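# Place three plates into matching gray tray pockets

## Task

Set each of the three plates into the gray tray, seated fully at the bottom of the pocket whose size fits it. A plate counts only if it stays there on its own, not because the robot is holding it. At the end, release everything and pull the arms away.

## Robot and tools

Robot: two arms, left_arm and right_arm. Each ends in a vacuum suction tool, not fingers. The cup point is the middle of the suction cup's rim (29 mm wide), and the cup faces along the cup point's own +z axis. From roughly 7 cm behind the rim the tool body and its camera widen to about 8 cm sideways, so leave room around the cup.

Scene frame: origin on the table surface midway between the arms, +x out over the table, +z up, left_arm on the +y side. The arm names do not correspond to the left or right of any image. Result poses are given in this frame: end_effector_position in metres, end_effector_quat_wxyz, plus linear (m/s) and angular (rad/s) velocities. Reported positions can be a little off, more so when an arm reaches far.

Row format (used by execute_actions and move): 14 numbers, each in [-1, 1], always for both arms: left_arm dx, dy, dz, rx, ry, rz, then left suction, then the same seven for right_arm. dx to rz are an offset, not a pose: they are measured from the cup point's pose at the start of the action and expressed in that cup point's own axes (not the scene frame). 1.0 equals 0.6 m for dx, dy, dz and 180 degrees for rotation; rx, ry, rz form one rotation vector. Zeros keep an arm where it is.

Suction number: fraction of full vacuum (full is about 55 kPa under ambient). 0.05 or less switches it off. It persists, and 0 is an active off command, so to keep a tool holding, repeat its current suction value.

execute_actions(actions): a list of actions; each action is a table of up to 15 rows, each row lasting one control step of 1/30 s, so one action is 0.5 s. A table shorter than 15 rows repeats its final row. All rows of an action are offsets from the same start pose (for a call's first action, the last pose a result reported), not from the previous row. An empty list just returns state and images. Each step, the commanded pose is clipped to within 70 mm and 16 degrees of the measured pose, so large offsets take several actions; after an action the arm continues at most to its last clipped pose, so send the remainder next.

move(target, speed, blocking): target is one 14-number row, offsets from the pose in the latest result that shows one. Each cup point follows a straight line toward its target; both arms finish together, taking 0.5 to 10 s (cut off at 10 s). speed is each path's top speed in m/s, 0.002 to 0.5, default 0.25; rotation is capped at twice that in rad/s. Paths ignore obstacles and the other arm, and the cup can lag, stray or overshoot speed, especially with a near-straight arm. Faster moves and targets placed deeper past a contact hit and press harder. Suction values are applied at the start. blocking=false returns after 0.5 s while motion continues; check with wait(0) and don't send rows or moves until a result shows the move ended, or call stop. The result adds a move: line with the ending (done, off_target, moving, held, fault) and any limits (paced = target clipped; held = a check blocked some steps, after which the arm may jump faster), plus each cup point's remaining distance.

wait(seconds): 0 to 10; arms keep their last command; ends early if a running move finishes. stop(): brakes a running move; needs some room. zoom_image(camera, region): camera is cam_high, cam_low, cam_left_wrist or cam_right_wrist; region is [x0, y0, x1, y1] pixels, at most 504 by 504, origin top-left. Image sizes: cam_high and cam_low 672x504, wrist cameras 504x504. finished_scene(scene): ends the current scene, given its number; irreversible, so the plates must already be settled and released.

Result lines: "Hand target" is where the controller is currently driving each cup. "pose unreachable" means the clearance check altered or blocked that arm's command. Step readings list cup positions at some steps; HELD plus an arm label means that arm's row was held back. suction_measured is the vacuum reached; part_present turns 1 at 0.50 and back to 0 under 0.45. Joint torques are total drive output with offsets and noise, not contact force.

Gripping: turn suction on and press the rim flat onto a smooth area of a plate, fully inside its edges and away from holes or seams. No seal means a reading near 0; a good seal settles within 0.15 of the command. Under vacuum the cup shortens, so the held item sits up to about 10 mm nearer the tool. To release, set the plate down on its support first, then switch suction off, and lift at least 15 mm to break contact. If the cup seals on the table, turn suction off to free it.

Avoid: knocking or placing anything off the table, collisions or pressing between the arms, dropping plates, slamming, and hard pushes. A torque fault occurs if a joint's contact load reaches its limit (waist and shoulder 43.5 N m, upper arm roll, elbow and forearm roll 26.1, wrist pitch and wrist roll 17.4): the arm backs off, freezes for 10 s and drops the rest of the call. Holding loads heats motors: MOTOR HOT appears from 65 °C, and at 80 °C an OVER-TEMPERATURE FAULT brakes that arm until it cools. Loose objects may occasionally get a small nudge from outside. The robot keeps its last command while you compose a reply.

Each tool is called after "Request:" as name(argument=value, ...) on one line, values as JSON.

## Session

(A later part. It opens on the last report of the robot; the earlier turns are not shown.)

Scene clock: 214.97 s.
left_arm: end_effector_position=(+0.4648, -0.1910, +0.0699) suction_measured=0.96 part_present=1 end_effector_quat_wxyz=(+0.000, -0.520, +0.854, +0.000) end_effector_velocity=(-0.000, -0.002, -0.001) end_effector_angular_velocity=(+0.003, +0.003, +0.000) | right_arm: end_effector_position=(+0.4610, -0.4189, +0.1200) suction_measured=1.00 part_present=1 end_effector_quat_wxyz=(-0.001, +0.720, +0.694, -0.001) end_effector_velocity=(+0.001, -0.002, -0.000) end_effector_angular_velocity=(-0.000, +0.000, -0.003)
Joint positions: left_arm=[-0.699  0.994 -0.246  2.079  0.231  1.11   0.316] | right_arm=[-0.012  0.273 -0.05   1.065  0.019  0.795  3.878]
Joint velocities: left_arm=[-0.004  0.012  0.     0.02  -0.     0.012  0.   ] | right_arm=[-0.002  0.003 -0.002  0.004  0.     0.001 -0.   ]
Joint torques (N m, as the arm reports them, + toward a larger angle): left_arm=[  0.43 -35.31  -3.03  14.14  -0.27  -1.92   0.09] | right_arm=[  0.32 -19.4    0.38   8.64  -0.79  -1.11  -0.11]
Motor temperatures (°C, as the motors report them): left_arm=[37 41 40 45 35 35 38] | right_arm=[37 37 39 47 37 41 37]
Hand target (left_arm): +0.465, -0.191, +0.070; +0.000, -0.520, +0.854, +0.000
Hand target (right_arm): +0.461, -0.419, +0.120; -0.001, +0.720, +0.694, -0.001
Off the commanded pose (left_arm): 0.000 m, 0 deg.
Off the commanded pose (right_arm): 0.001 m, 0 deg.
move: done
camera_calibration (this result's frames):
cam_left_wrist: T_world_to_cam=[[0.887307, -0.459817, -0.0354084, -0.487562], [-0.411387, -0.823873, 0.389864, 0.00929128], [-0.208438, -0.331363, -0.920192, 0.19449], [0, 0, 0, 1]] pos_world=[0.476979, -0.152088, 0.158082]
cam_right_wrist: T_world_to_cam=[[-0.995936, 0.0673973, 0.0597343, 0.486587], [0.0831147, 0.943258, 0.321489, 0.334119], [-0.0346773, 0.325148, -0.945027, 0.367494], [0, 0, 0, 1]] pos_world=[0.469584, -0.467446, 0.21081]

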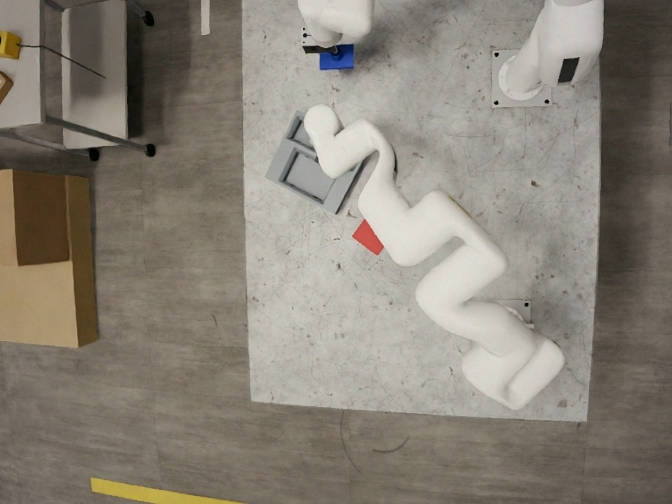

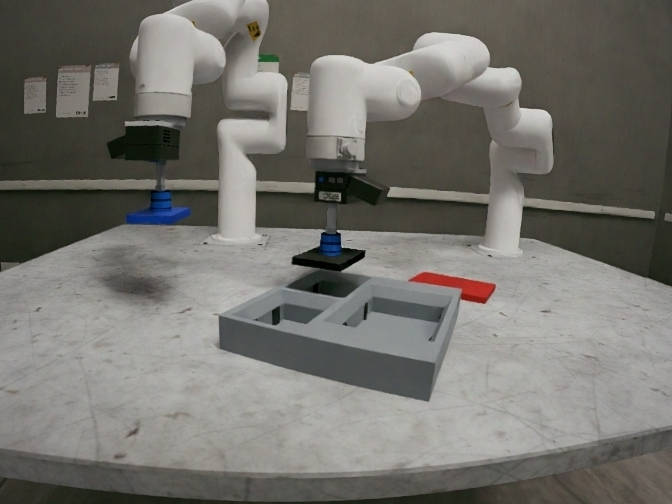

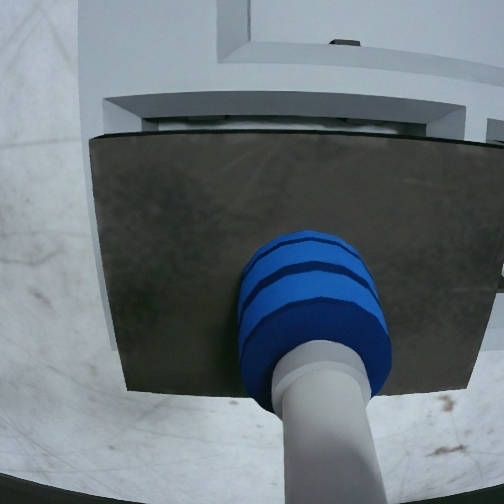

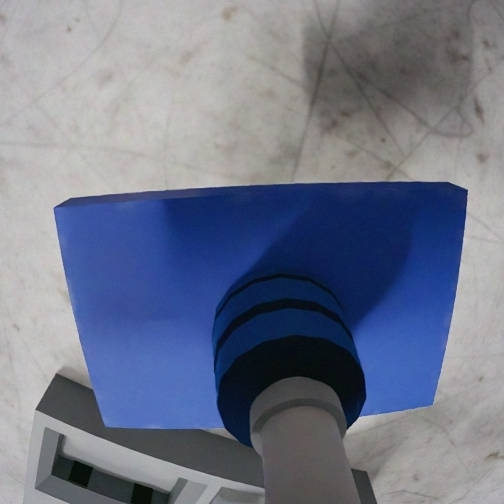

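Request:
move(target=[0.0025, 0.0072, 0.0633, 0, 0, 0, 1, 0, 0, 0, 0, 0, 0, 1], speed=0.08)

Scene clock: 250.43 s.
left_arm: end_effector_position=(+0.4605, -0.1904, +0.0327) suction_measured=0.96 part_present=1 end_effector_quat_wxyz=(+0.001, -0.520, +0.854, -0.000) end_effector_velocity=(+0.000, -0.000, -0.001) end_effector_angular_velocity=(-0.002, -0.003, -0.002) | right_arm: end_effector_position=(+0.4610, -0.4189, +0.1200) suction_measured=1.00 part_present=1 end_effector_quat_wxyz=(-0.001, +0.720, +0.694, -0.001) end_effector_velocity=(-0.000, +0.000, -0.001) end_effector_angular_velocity=(+0.000, +0.001, +0.001)
Joint positions: left_arm=[-0.702  1.033 -0.239  2.039  0.24   1.031  0.305] | right_arm=[-0.012  0.273 -0.05   1.065  0.019  0.795  3.878]
Joint velocities: left_arm=[-0.     0.002  0.001 -0.001  0.002 -0.006  0.001] | right_arm=[ 0.     0.001  0.    -0.     0.001 -0.    -0.001]
Joint torques (N m, as the arm reports them, + toward a larger angle): left_arm=[  0.32 -35.3   -2.79  13.49  -0.5   -1.82   0.11] | right_arm=[  0.04 -19.44   0.33   8.89  -0.59  -1.16  -0.32]
Motor temperatures (°C, as the motors report them): left_arm=[37 43 41 47 35 35 38] | right_arm=[37 37 39 49 37 41 37]
Hand target (left_arm): +0.460, -0.190, +0.032; +0.000, -0.520, +0.854, +0.000
Hand target (right_arm): +0.461, -0.419, +0.120; -0.001, +0.720, +0.694, -0.001
Off the commanded pose (left_arm): 0.001 m, 0 deg.
Off the commanded pose (right_arm): 0.000 m, 0 deg.
move: done
camera_calibration (this result's frames):
cam_left_wrist: T_world_to_cam=[[0.88735, -0.4598, -0.0345647, -0.484804], [-0.41159, -0.82364, 0.390142, 0.0225941], [-0.207856, -0.331966, -0.920106, 0.159176], [0, 0, 0, 1]] pos_world=[0.472576, -0.151462, 0.120887]
cam_right_wrist: T_world_to_cam=[[-0.995936, 0.0674067, 0.0597334, 0.486593], [0.0831233, 0.943258, 0.321488, 0.33412], [-0.0346735, 0.325147, -0.945028, 0.367494], [0, 0, 0, 1]] pos_world=[0.469584, -0.46745, 0.210811]

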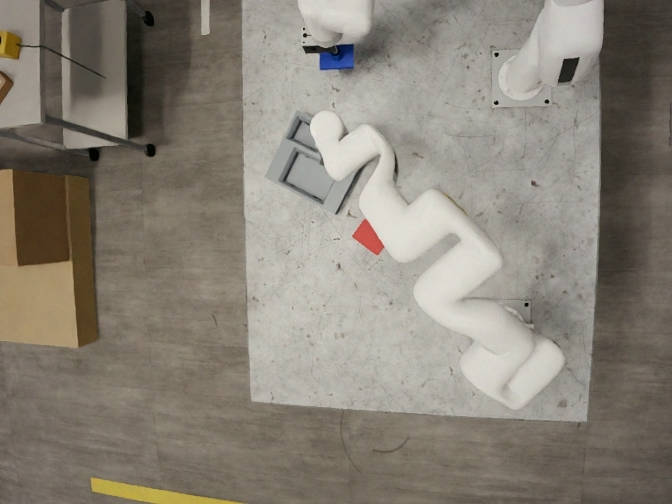

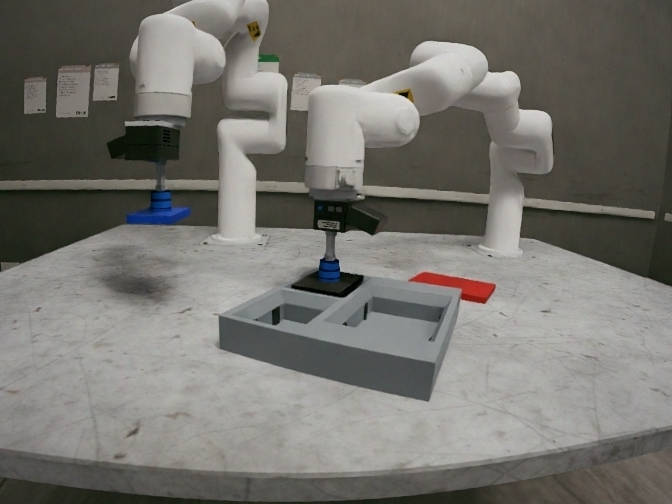

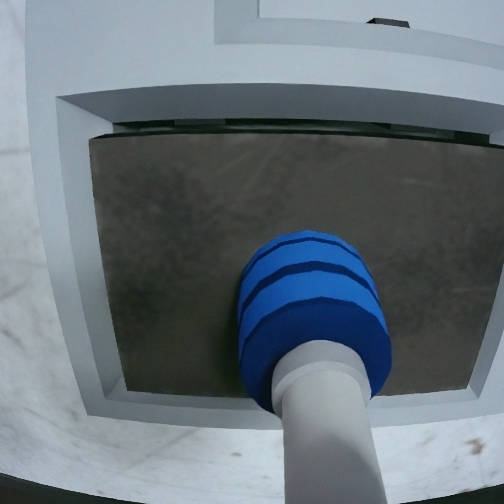

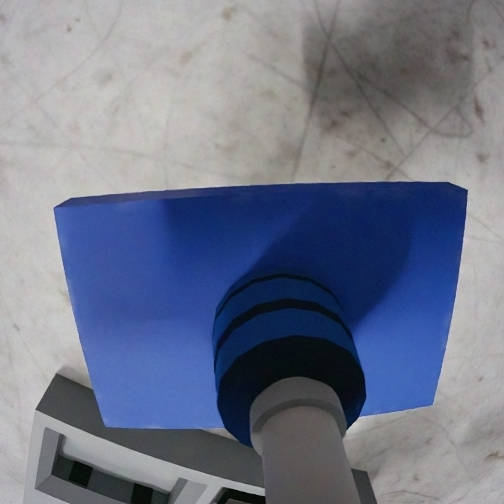

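Request:
zoom_image(camera="cam_left_wrist", region=[40, 70, 260, 160])

Request:
zoom_image(camera="cam_left_wrist", region=[284, 70, 504, 160])

Request:
zoom_image(camera="cam_left_wrist", region=[70, 340, 250, 440])

Request:
zoom_image(camera="cam_left_wrist", region=[370, 340, 504, 440])

Region (40, 70, 260, 160) of cam_left_wrist's 504x504 image, scaled by 2.291, with more detail than that image has; it fills the top 206 rows of this view, and the rest is white.

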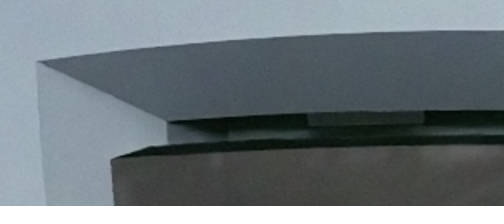

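Region (284, 70, 504, 160) of cam_left_wrist's 504x504 image, scaled by 2.291, with more detail than that image has; it fills the top 206 rows of this view, and the rest is white.

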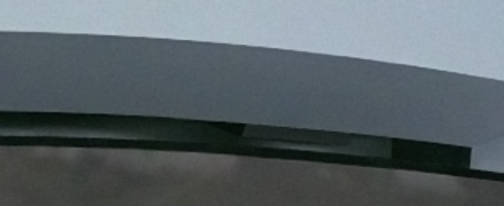

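Region (70, 340, 250, 440) of cam_left_wrist's 504x504 image, scaled by 2.800, with more detail than that image has.

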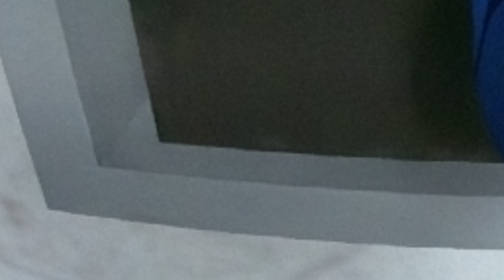

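Region (370, 340, 504, 440) of cam_left_wrist's 504x504 image, scaled by 3.761, with more detail than that image has; it fills the top 376 rows of this view, and the rest is white.

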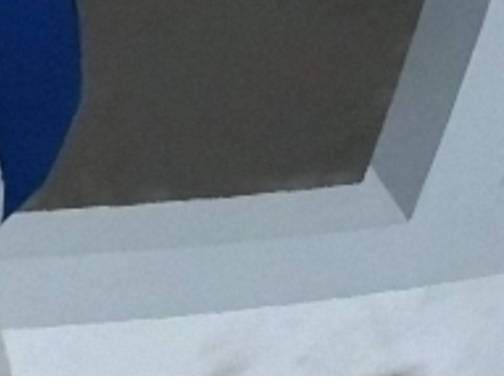

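Request:
move(target=[-0.0013, 0.0005, 0.041, 0, 0, 0, 1, 0, 0, 0, 0, 0, 0, 1], speed=0.03)

Scene clock: 282.97 s.
left_arm: end_effector_position=(+0.4606, -0.1896, +0.0084) suction_measured=0.98 part_present=1 end_effector_quat_wxyz=(+0.001, -0.520, +0.854, -0.000) end_effector_velocity=(-0.000, +0.000, -0.001) end_effector_angular_velocity=(+0.001, -0.000, -0.000) | right_arm: end_effector_position=(+0.4610, -0.4189, +0.1200) suction_measured=1.00 part_present=1 end_effector_quat_wxyz=(-0.001, +0.720, +0.694, -0.001) end_effector_velocity=(+0.000, +0.000, +0.001) end_effector_angular_velocity=(+0.000, -0.001, -0.000)
Joint positions: left_arm=[-0.703  1.073 -0.233  2.04   0.246  0.992  0.303] | right_arm=[-0.012  0.273 -0.05   1.065  0.019  0.795  3.878]
Joint velocities: left_arm=[ 0.     0.001  0.    -0.001  0.001 -0.002  0.   ] | right_arm=[ 0.    -0.001  0.    -0.     0.     0.     0.   ]
Joint torques (N m, as the arm reports them, + toward a larger angle): left_arm=[ -0.82 -33.01  -3.49  12.11  -0.32  -1.89  -0.02] | right_arm=[  0.12 -19.65   0.2    9.05  -0.78  -1.4   -0.22]
Motor temperatures (°C, as the motors report them): left_arm=[37 43 41 47 35 35 38] | right_arm=[37 37 39 50 37 41 37]
Hand target (left_arm): +0.461, -0.190, +0.008; +0.001, -0.520, +0.854, -0.000
Hand target (right_arm): +0.461, -0.419, +0.120; -0.001, +0.720, +0.694, -0.001
Off the commanded pose (left_arm): 0.000 m, 0 deg.
Off the commanded pose (right_arm): 0.000 m, 0 deg.
move: done
camera_calibration (this result's frames):
cam_left_wrist: T_world_to_cam=[[0.887359, -0.4598, -0.0343267, -0.485397], [-0.411673, -0.823604, 0.39013, 0.0328816], [-0.207653, -0.332054, -0.92012, 0.137012], [0, 0, 0, 1]] pos_world=[0.472709, -0.150609, 0.0965772]
cam_right_wrist: T_world_to_cam=[[-0.995936, 0.0674068, 0.0597333, 0.486593], [0.0831234, 0.943258, 0.321488, 0.33412], [-0.0346735, 0.325147, -0.945028, 0.367494], [0, 0, 0, 1]] pos_world=[0.469584, -0.46745, 0.210811]

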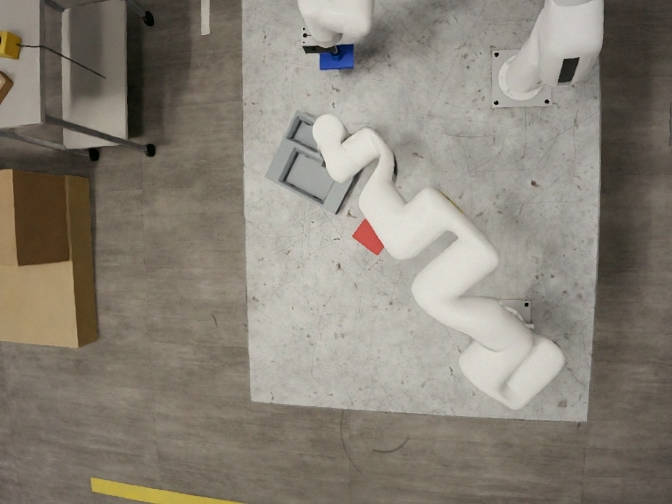

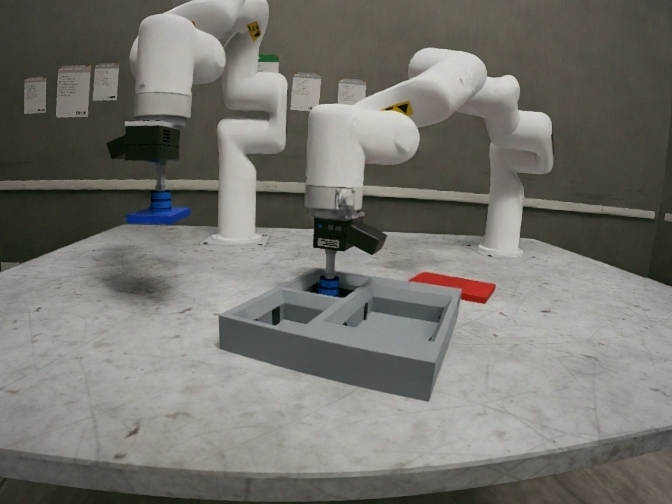

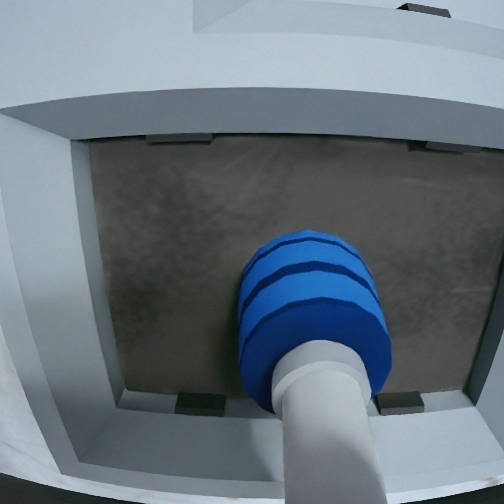

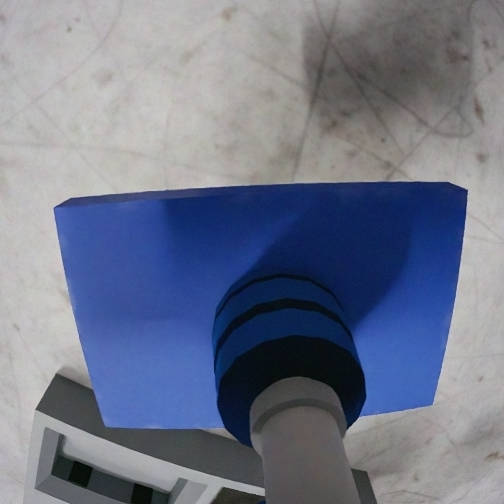

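Request:
move(target=[0.0003, 0, 0.0075, 0, 0, 0, 1, 0, 0, 0, 0, 0, 0, 1], speed=0.015)

Scene clock: 286.50 s.
left_arm: end_effector_position=(+0.4605, -0.1897, +0.0039) suction_measured=0.99 part_present=1 end_effector_quat_wxyz=(+0.001, -0.520, +0.854, -0.000) end_effector_velocity=(+0.000, -0.000, -0.000) end_effector_angular_velocity=(-0.001, -0.001, -0.000) | right_arm: end_effector_position=(+0.4610, -0.4189, +0.1200) suction_measured=1.00 part_present=1 end_effector_quat_wxyz=(-0.001, +0.720, +0.694, -0.001) end_effector_velocity=(-0.000, -0.000, -0.000) end_effector_angular_velocity=(-0.000, +0.001, -0.000)
Joint positions: left_arm=[-0.704  1.082 -0.232  2.043  0.247  0.986  0.303] | right_arm=[-0.012  0.273 -0.05   1.065  0.019  0.795  3.878]
Joint velocities: left_arm=[-0.     0.002  0.     0.002  0.    -0.001  0.   ] | right_arm=[-0.     0.001  0.     0.    -0.001 -0.     0.001]
Joint torques (N m, as the arm reports them, + toward a larger angle): left_arm=[ -0.35 -33.43  -3.56  12.58  -0.52  -1.97   0.11] | right_arm=[  0.24 -20.09   0.02   8.92  -0.81  -1.03  -0.11]
Motor temperatures (°C, as the motors report them): left_arm=[37 43 41 47 35 35 38] | right_arm=[37 37 39 50 37 41 37]
Hand target (left_arm): +0.461, -0.190, +0.004; +0.001, -0.520, +0.854, -0.000
Hand target (right_arm): +0.461, -0.419, +0.120; -0.001, +0.720, +0.694, -0.001
Off the commanded pose (left_arm): 0.000 m, 0 deg.
Off the commanded pose (right_arm): 0.000 m, 0 deg.
move: done
camera_calibration (this result's frames):
cam_left_wrist: T_world_to_cam=[[0.887358, -0.459783, -0.0345668, -0.485479], [-0.411609, -0.823705, 0.389985, 0.0344869], [-0.207781, -0.331829, -0.920172, 0.132934], [0, 0, 0, 1]] pos_world=[0.47261, -0.150696, 0.0920916]
cam_right_wrist: T_world_to_cam=[[-0.995936, 0.0674066, 0.0597334, 0.486593], [0.0831232, 0.943258, 0.321488, 0.33412], [-0.0346735, 0.325147, -0.945028, 0.367494], [0, 0, 0, 1]] pos_world=[0.469584, -0.46745, 0.210811]

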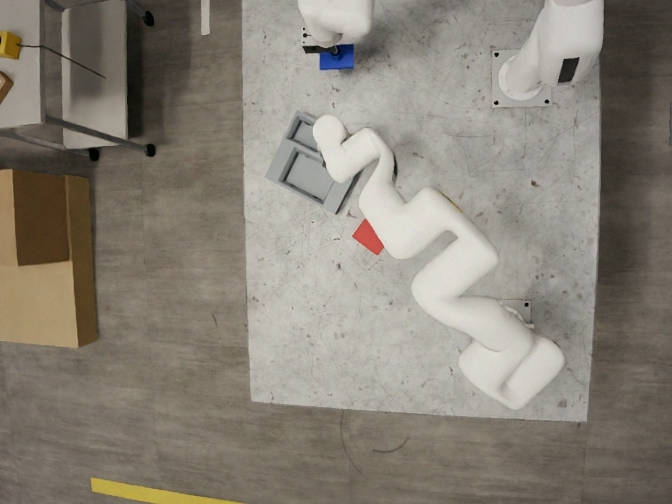

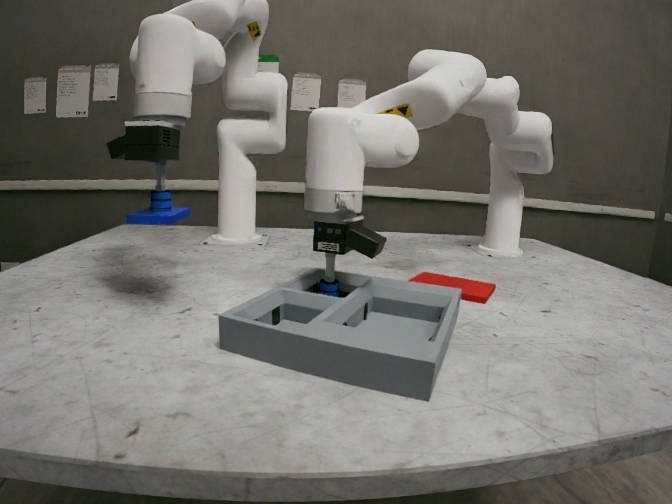

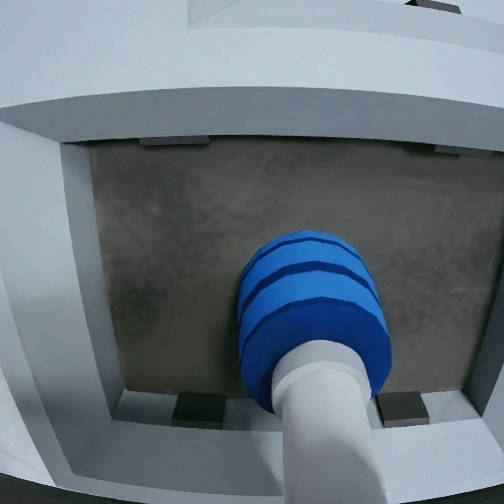

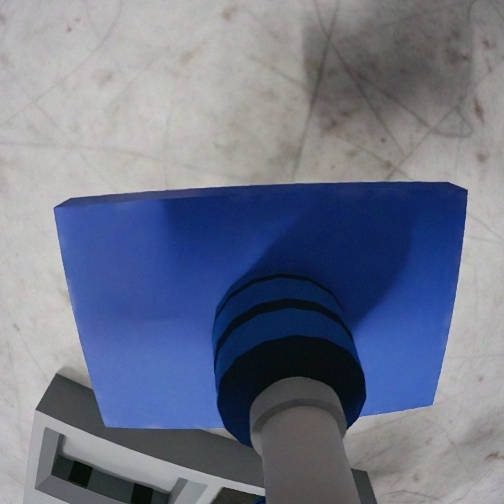

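Request:
move(target=[0, 0, 0.005, 0, 0, 0, 1, 0, 0, 0, 0, 0, 0, 1], speed=0.012)

Scene clock: 289.40 s.
left_arm: end_effector_position=(+0.4608, -0.1900, +0.0024) suction_measured=0.98 part_present=1 end_effector_quat_wxyz=(+0.001, -0.520, +0.854, -0.001) end_effector_velocity=(-0.000, +0.000, -0.001) end_effector_angular_velocity=(-0.000, +0.000, +0.001) | right_arm: end_effector_position=(+0.4610, -0.4189, +0.1200) suction_measured=1.00 part_present=1 end_effector_quat_wxyz=(-0.001, +0.720, +0.694, -0.001) end_effector_velocity=(+0.000, -0.000, +0.000) end_effector_angular_velocity=(-0.001, -0.001, +0.001)
Joint positions: left_arm=[-0.705  1.085 -0.231  2.045  0.248  0.983  0.302] | right_arm=[-0.012  0.273 -0.05   1.065  0.019  0.795  3.878]
Joint velocities: left_arm=[ 0.     0.002 -0.     0.     0.    -0.002 -0.001] | right_arm=[ 0.    -0.001  0.    -0.    -0.002 -0.     0.   ]
Joint torques (N m, as the arm reports them, + toward a larger angle): left_arm=[ -1.1  -27.11  -3.26  10.87  -0.51  -3.38   0.28] | right_arm=[ -0.27 -19.58   0.11   8.9   -0.66  -1.13  -0.2 ]
Motor temperatures (°C, as the motors report them): left_arm=[37 43 41 47 35 35 38] | right_arm=[37 37 39 50 37 41 37]
Hand target (left_arm): +0.461, -0.190, +0.001; +0.001, -0.520, +0.854, -0.000
Hand target (right_arm): +0.461, -0.419, +0.120; -0.001, +0.720, +0.694, -0.001
Off the commanded pose (left_arm): 0.002 m, 0 deg.
Off the commanded pose (right_arm): 0.000 m, 0 deg.
move: done
camera_calibration (this result's frames):
cam_left_wrist: T_world_to_cam=[[0.887425, -0.459756, -0.0331895, -0.48601], [-0.411945, -0.823325, 0.390433, 0.0351372], [-0.20683, -0.332808, -0.920033, 0.130874], [0, 0, 0, 1]] pos_world=[0.472841, -0.150961, 0.0905591]
cam_right_wrist: T_world_to_cam=[[-0.995936, 0.0674064, 0.0597335, 0.486592], [0.0831231, 0.943258, 0.321488, 0.33412], [-0.0346737, 0.325147, -0.945028, 0.367494], [0, 0, 0, 1]] pos_world=[0.469584, -0.46745, 0.210811]

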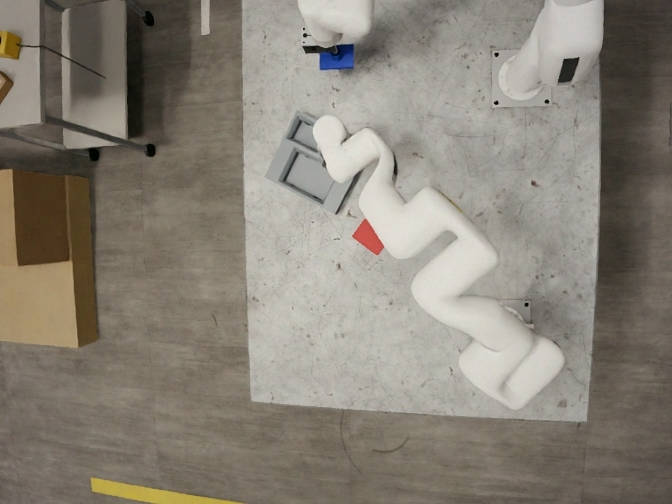

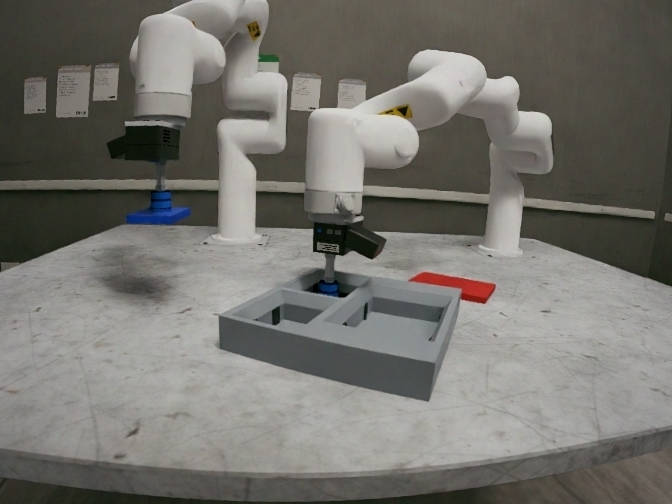

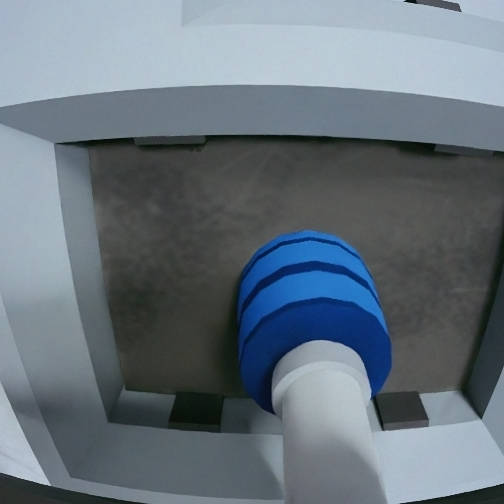

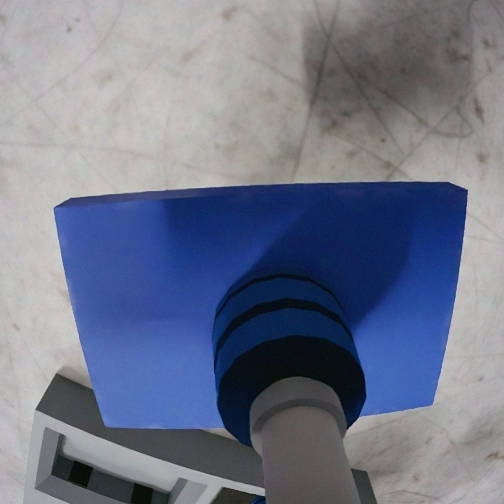

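Request:
execute_actions(actions=[[[0, 0, -0.001, 0, 0, 0, 0, 0, 0, 0, 0, 0, 0, 1]]])

Scene clock: 293.40 s.
left_arm: end_effector_position=(+0.4606, -0.1897, +0.0021) suction_measured=0.01 part_present=0 end_effector_quat_wxyz=(+0.001, -0.520, +0.854, -0.000) end_effector_velocity=(-0.001, -0.000, +0.001) end_effector_angular_velocity=(+0.000, +0.000, -0.002) | right_arm: end_effector_position=(+0.4610, -0.4189, +0.1200) suction_measured=1.00 part_present=1 end_effector_quat_wxyz=(-0.001, +0.720, +0.694, -0.001) end_effector_velocity=(-0.000, -0.000, +0.000) end_effector_angular_velocity=(-0.000, +0.000, -0.001)
Joint positions: left_arm=[-0.705  1.085 -0.231  2.044  0.247  0.983  0.302] | right_arm=[-0.012  0.273 -0.05   1.065  0.019  0.795  3.878]
Joint velocities: left_arm=[-0.001 -0.001  0.    -0.    -0.001  0.001  0.001] | right_arm=[ 0.     0.    -0.001  0.    -0.     0.     0.001]
Joint torques (N m, as the arm reports them, + toward a larger angle): left_arm=[ -0.72 -23.38  -2.36   6.11  -0.4   -0.68  -0.1 ] | right_arm=[  0.08 -19.51   0.21   8.59  -0.45  -1.17  -0.28]
Motor temperatures (°C, as the motors report them): left_arm=[37 42 41 45 35 35 38] | right_arm=[37 37 39 50 37 41 37]
Hand target (left_arm): +0.461, -0.190, +0.003; +0.001, -0.520, +0.854, -0.001
Hand target (right_arm): +0.461, -0.419, +0.120; -0.001, +0.720, +0.694, -0.001
Off the commanded pose (left_arm): 0.001 m, 0 deg.
Off the commanded pose (right_arm): 0.000 m, 0 deg.
Step readings (end_effector_position):
0: left_arm (+0.4606, -0.1898, +0.0013) | right_arm (+0.4610, -0.4189, +0.1200)
1: left_arm (+0.4607, -0.1898, +0.0015) | right_arm (+0.4610, -0.4189, +0.1200)
2: left_arm (+0.4606, -0.1898, +0.0017) | right_arm (+0.4610, -0.4189, +0.1200)
4: left_arm (+0.4606, -0.1897, +0.0018) | right_arm (+0.4610, -0.4189, +0.1200)
8: left_arm (+0.4606, -0.1897, +0.0019) | right_arm (+0.4610, -0.4189, +0.1200)
15: end_effector_position above
camera_calibration (this result's frames):
cam_left_wrist: T_world_to_cam=[[0.887371, -0.459779, -0.0342987, -0.48564], [-0.411684, -0.823644, 0.390034, 0.0352387], [-0.207579, -0.331985, -0.920161, 0.13108], [0, 0, 0, 1]] pos_world=[0.472659, -0.150746, 0.090214]
cam_right_wrist: T_world_to_cam=[[-0.995936, 0.0674063, 0.0597335, 0.486592], [0.083123, 0.943258, 0.321488, 0.33412], [-0.0346738, 0.325147, -0.945028, 0.367494], [0, 0, 0, 1]] pos_world=[0.469584, -0.46745, 0.21081]

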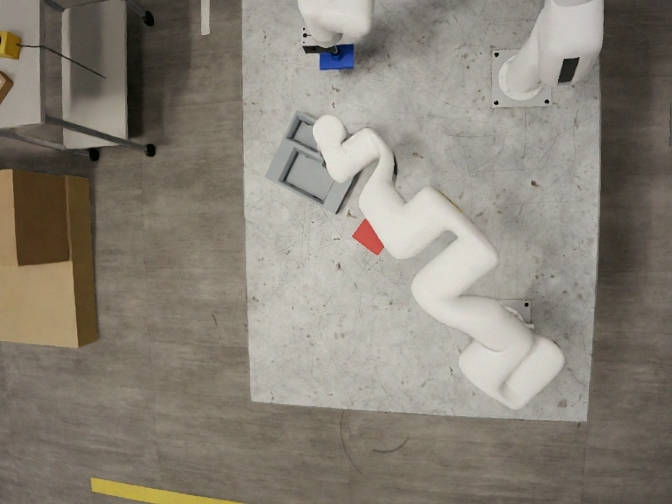

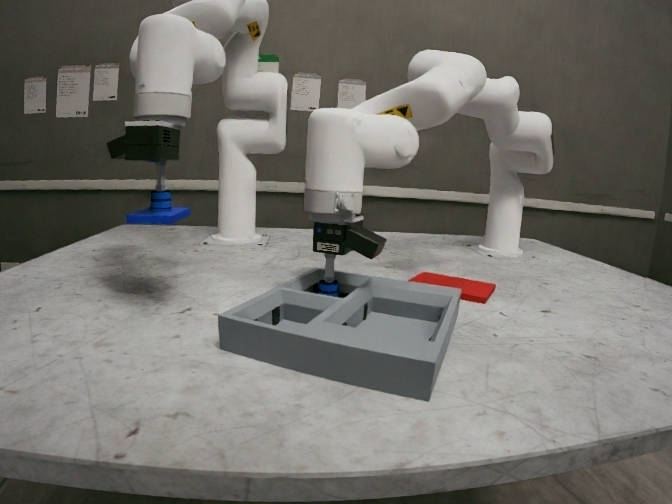

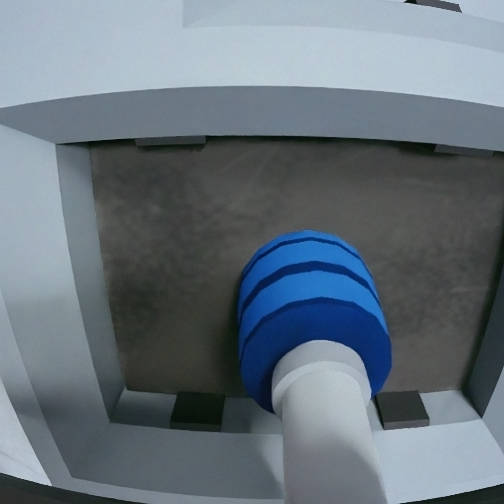

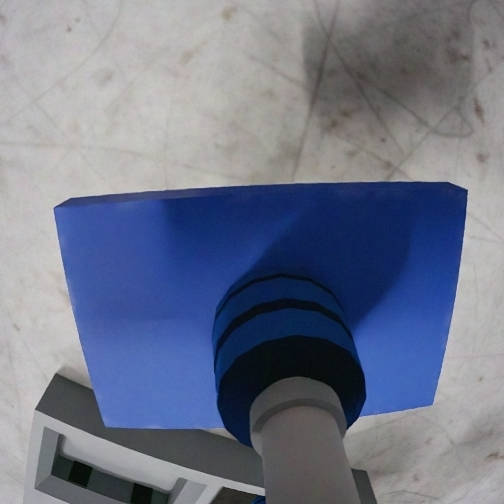

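Request:
move(target=[-0.0125, 0.0158, -0.1217, 0, 0, -0.11, 0, 0, 0, 0, 0, 0, 0.14, 1], speed=0.3)

Scene clock: 309.53 s.
left_arm: end_effector_position=(+0.4556, -0.1786, +0.0745) suction_measured=0.01 part_present=0 end_effector_quat_wxyz=(+0.001, -0.659, +0.752, +0.000) end_effector_velocity=(+0.001, -0.001, +0.005) end_effector_angular_velocity=(-0.006, -0.005, +0.007) | right_arm: end_effector_position=(+0.4610, -0.4189, +0.1200) suction_measured=1.00 part_present=1 end_effector_quat_wxyz=(-0.001, +0.854, +0.520, -0.001) end_effector_velocity=(-0.000, -0.000, -0.001) end_effector_angular_velocity=(-0.002, +0.002, -0.010)
Joint positions: left_arm=[-0.712  0.908 -0.196  1.946  0.178  1.054 -0.012] | right_arm=[ 0.041  0.274 -0.105  1.065  0.04   0.796  4.302]
Joint velocities: left_arm=[-0.001 -0.008  0.    -0.    -0.002 -0.    -0.007] | right_arm=[ 0.002  0.002 -0.002  0.    -0.002  0.     0.012]
Joint torques (N m, as the arm reports them, + toward a larger angle): left_arm=[  0.34 -33.36  -2.83  13.67  -0.12  -1.9    0.03] | right_arm=[ -0.64 -19.2    0.04   8.93  -0.54  -1.24  -0.43]
Motor temperatures (°C, as the motors report them): left_arm=[37 42 41 45 35 35 38] | right_arm=[37 37 39 50 37 41 37]
Hand target (left_arm): +0.456, -0.179, +0.075; +0.001, -0.659, +0.752, -0.000
Hand target (right_arm): +0.461, -0.419, +0.120; -0.001, +0.854, +0.520, -0.001
Off the commanded pose (left_arm): 0.001 m, 0 deg.
Off the commanded pose (right_arm): 0.000 m, 0 deg.
move: done
camera_calibration (this result's frames):
cam_left_wrist: T_world_to_cam=[[0.990594, -0.132322, -0.0348535, -0.462127], [-0.108418, -0.914383, 0.390062, -0.140237], [-0.0834835, -0.382614, -0.920129, 0.134794], [0, 0, 0, 1]] pos_world=[0.453829, -0.137806, 0.162622]
cam_right_wrist: T_world_to_cam=[[-0.872903, 0.484256, 0.0594615, 0.604534], [0.476131, 0.818911, 0.320442, 0.100984], [0.106482, 0.308027, -0.9454, 0.295318], [0, 0, 0, 1]] pos_world=[0.448172, -0.466412, 0.210888]

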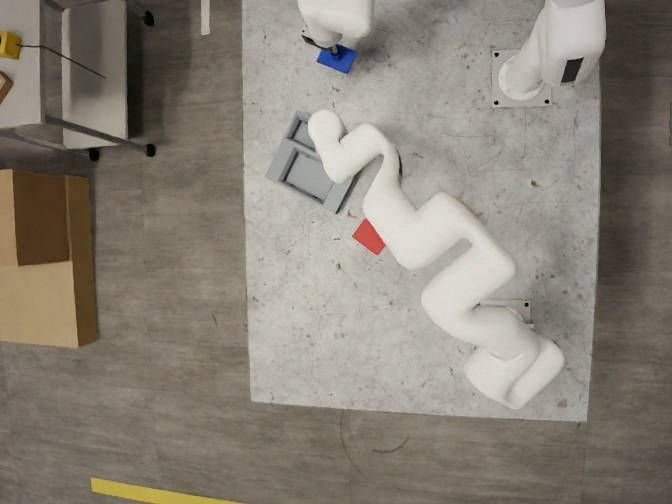

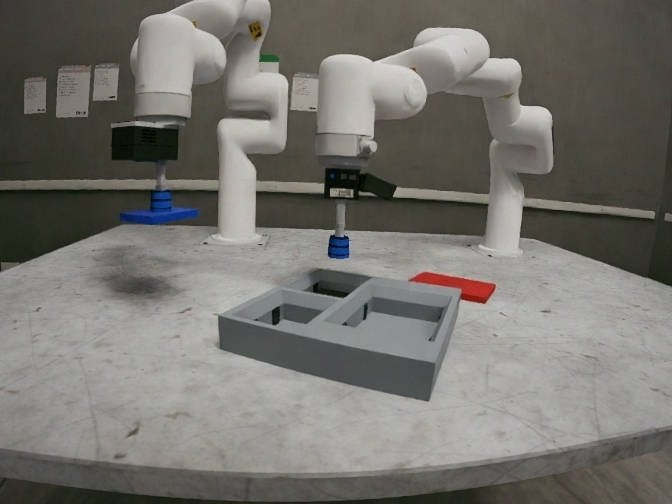

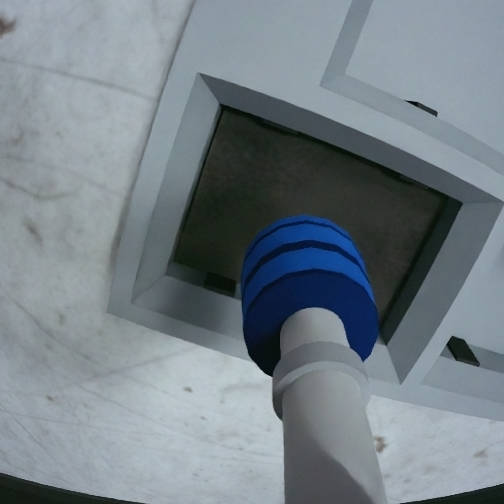

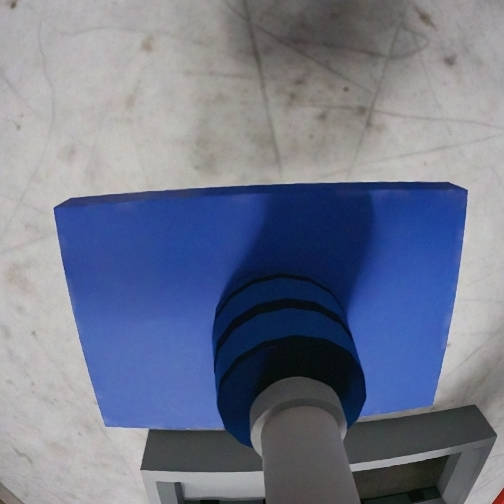

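Request:
move(target=[-0.3024, 0.2113, -0.0758, 0, 0, -0.342, 0, 0.3378, 0.0224, 0.0833, 0, 0, 0, 1], speed=0.5)

Scene clock: 343.00 s.
left_arm: end_effector_position=(+0.3538, +0.0180, +0.1202) suction_measured=0.01 part_present=0 end_effector_quat_wxyz=(+0.000, +0.951, -0.309, -0.000) end_effector_velocity=(+0.000, +0.001, +0.002) end_effector_angular_velocity=(-0.002, -0.006, +0.007) | right_arm: end_effector_position=(+0.5650, -0.2449, +0.0701) suction_measured=1.00 part_present=1 end_effector_quat_wxyz=(-0.000, +0.854, +0.521, -0.001) end_effector_velocity=(+0.000, +0.003, -0.001) end_effector_angular_velocity=(+0.000, +0.002, +0.002)
Joint positions: left_arm=[-0.636  0.154 -0.08   0.899  0.017  0.746 -0.892] | right_arm=[ 0.245  0.71  -0.011  1.6    0.009  0.893  4.621]
Joint velocities: left_arm=[ 0.001 -0.009  0.001 -0.007  0.002 -0.003 -0.007] | right_arm=[0.003 0.006 0.001 0.008 0.    0.003 0.002]
Joint torques (N m, as the arm reports them, + toward a larger angle): left_arm=[  0.44 -19.92  -0.67  12.46  -0.6   -1.94   0.15] | right_arm=[  0.27 -26.51   0.1    9.18  -0.88  -1.06  -0.14]
Motor temperatures (°C, as the motors report them): left_arm=[37 43 41 47 35 35 38] | right_arm=[37 38 39 50 37 41 37]
Hand target (left_arm): +0.354, +0.018, +0.120; +0.000, +0.951, -0.308, +0.000
Hand target (right_arm): +0.565, -0.245, +0.070; -0.000, +0.854, +0.521, -0.001
Off the commanded pose (left_arm): 0.000 m, 0 deg.
Off the commanded pose (right_arm): 0.001 m, 0 deg.
move: done
camera_calibration (this result's frames):
cam_left_wrist: T_world_to_cam=[[0.58762, 0.80834, -0.0359018, -0.207879], [0.752773, -0.529878, 0.390592, -0.301069], [0.296707, -0.256545, -0.919864, 0.106729], [0, 0, 0, 1]] pos_world=[0.317123, 0.0358877, 0.208308]
cam_right_wrist: T_world_to_cam=[[-0.873045, 0.484144, 0.0582863, 0.614176], [0.475793, 0.819542, 0.31933, -0.074639], [0.106833, 0.306522, -0.945849, 0.182876], [0, 0, 0, 1]] pos_world=[0.552179, -0.292235, 0.16101]

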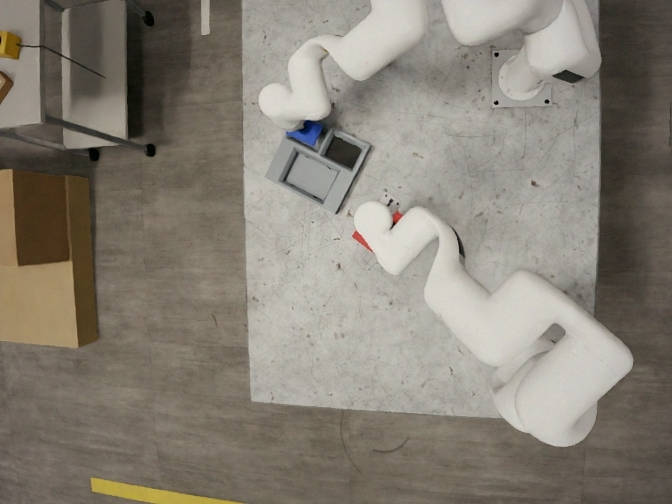

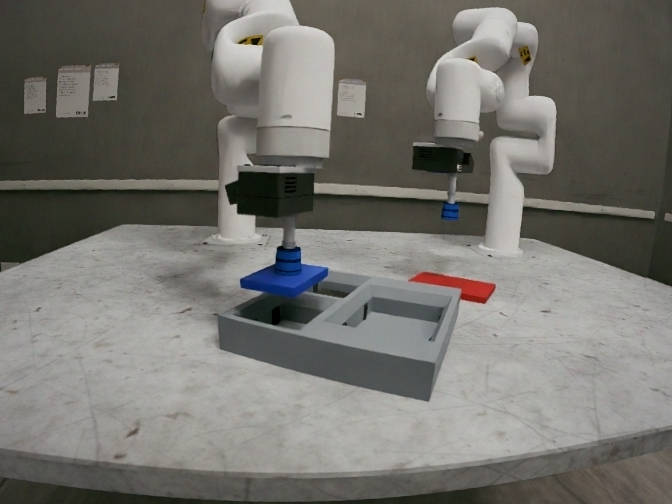

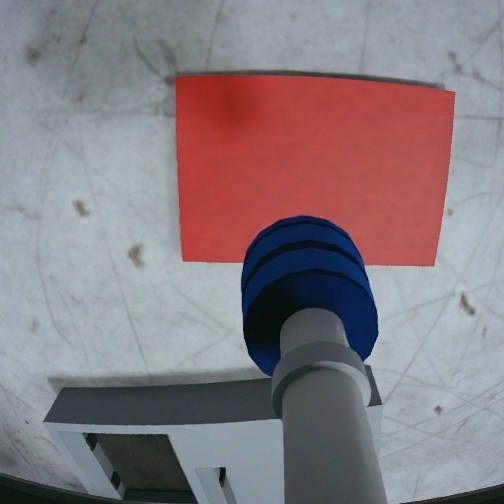

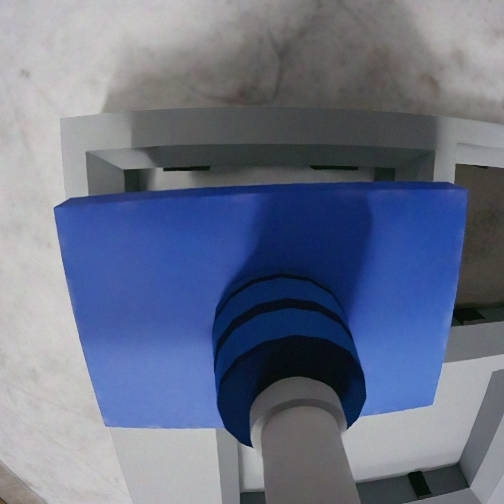

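Request:
zoom_image(camera="cam_right_wrist", region=[40, 110, 260, 220])

Request:
zoom_image(camera="cam_right_wrist", region=[270, 110, 490, 220])

Request:
zoom_image(camera="cam_left_wrist", region=[160, 50, 480, 290])

Region (40, 110, 260, 220) of cam_right_wrist's 504x504 image, scaled by 2.291, with more detail than that image has.

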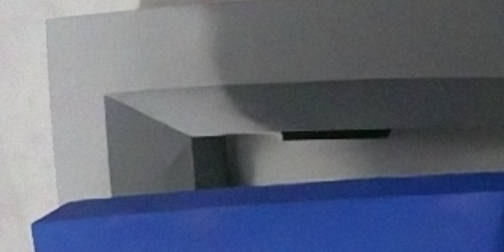

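Region (270, 110, 490, 220) of cam_right_wrist's 504x504 image, scaled by 2.291, with more detail than that image has.

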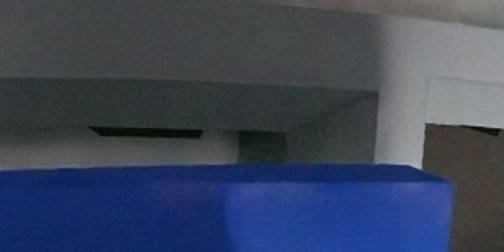

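Region (160, 50, 480, 290) of cam_left_wrist's 504x504 image, scaled by 1.575, with more detail than that image has; it fills the top 378 rows of this view, and the rest is white.

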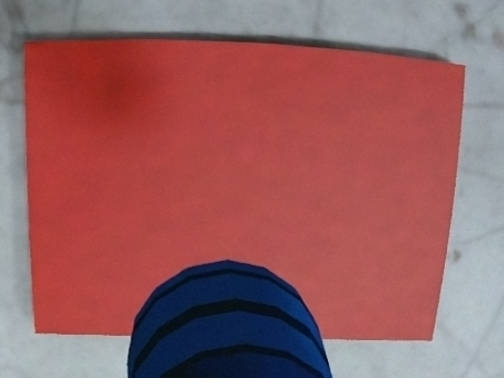

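Request:
move(target=[0, 0, 0.1887, 0, 0, 0.003, 1, 0.0033, -0.0035, 0.0617, 0, 0, 0.010, 1], speed=0.14)

Scene clock: 389.77 s.
left_arm: end_effector_position=(+0.3537, +0.0182, +0.0075) suction_measured=0.41 part_present=0 end_effector_quat_wxyz=(-0.000, +0.950, -0.313, +0.000) end_effector_velocity=(-0.000, +0.000, -0.003) end_effector_angular_velocity=(+0.001, +0.001, +0.000) | right_arm: end_effector_position=(+0.5641, -0.2422, +0.0333) suction_measured=1.00 part_present=1 end_effector_quat_wxyz=(+0.000, +0.862, +0.507, -0.001) end_effector_velocity=(-0.001, +0.000, -0.002) end_effector_angular_velocity=(-0.001, +0.003, +0.003)
Joint positions: left_arm=[-0.646  0.424 -0.063  0.869  0.061  0.446 -0.914] | right_arm=[ 0.254  0.773 -0.016  1.593  0.014  0.822  4.654]
Joint velocities: left_arm=[-0.001  0.008  0.001  0.001  0.001 -0.005 -0.001] | right_arm=[ 0.     0.003  0.001 -0.001 -0.001 -0.001 -0.001]
Joint torques (N m, as the arm reports them, + toward a larger angle): left_arm=[  0.3  -23.15  -0.83  10.67  -0.4   -1.97   0.11] | right_arm=[  0.07 -27.12  -0.1    8.83  -0.51  -1.31  -0.11]
Motor temperatures (°C, as the motors report them): left_arm=[37 40 40 46 35 35 38] | right_arm=[37 40 39 51 37 41 37]
Hand target (left_arm): +0.354, +0.018, +0.007; -0.000, +0.950, -0.313, -0.000
Hand target (right_arm): +0.564, -0.242, +0.033; +0.000, +0.862, +0.507, -0.001
Off the commanded pose (left_arm): 0.001 m, 0 deg.
Off the commanded pose (right_arm): 0.000 m, 0 deg.
move: done
camera_calibration (this result's frames):
cam_left_wrist: T_world_to_cam=[[0.5953, 0.802732, -0.0351979, -0.214682], [0.747398, -0.537119, 0.391024, -0.254861], [0.294982, -0.259083, -0.919707, 0.00382033], [0, 0, 0, 1]] pos_world=[0.317155, 0.0364313, 0.0956138]
cam_right_wrist: T_world_to_cam=[[-0.857472, 0.511266, 0.0578674, 0.612042], [0.501111, 0.804292, 0.319377, -0.0826375], [0.116744, 0.302855, -0.945859, 0.140848], [0, 0, 0, 1]] pos_world=[0.549776, -0.289108, 0.124197]

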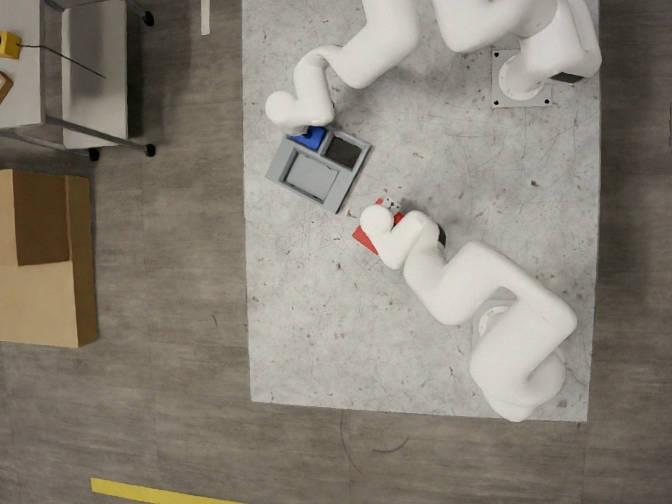

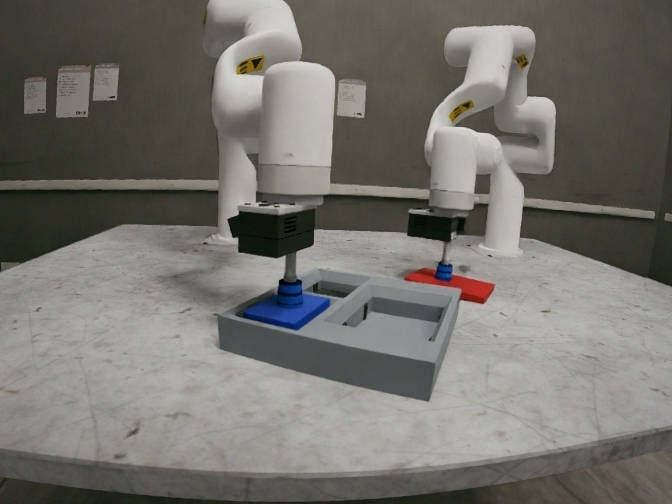

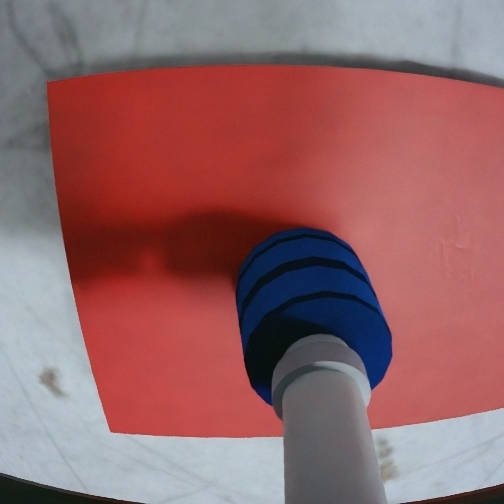

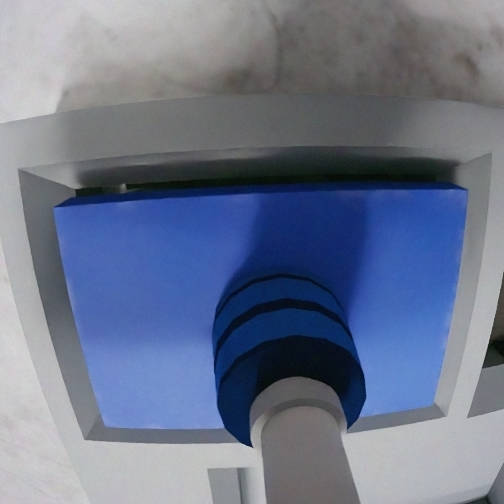

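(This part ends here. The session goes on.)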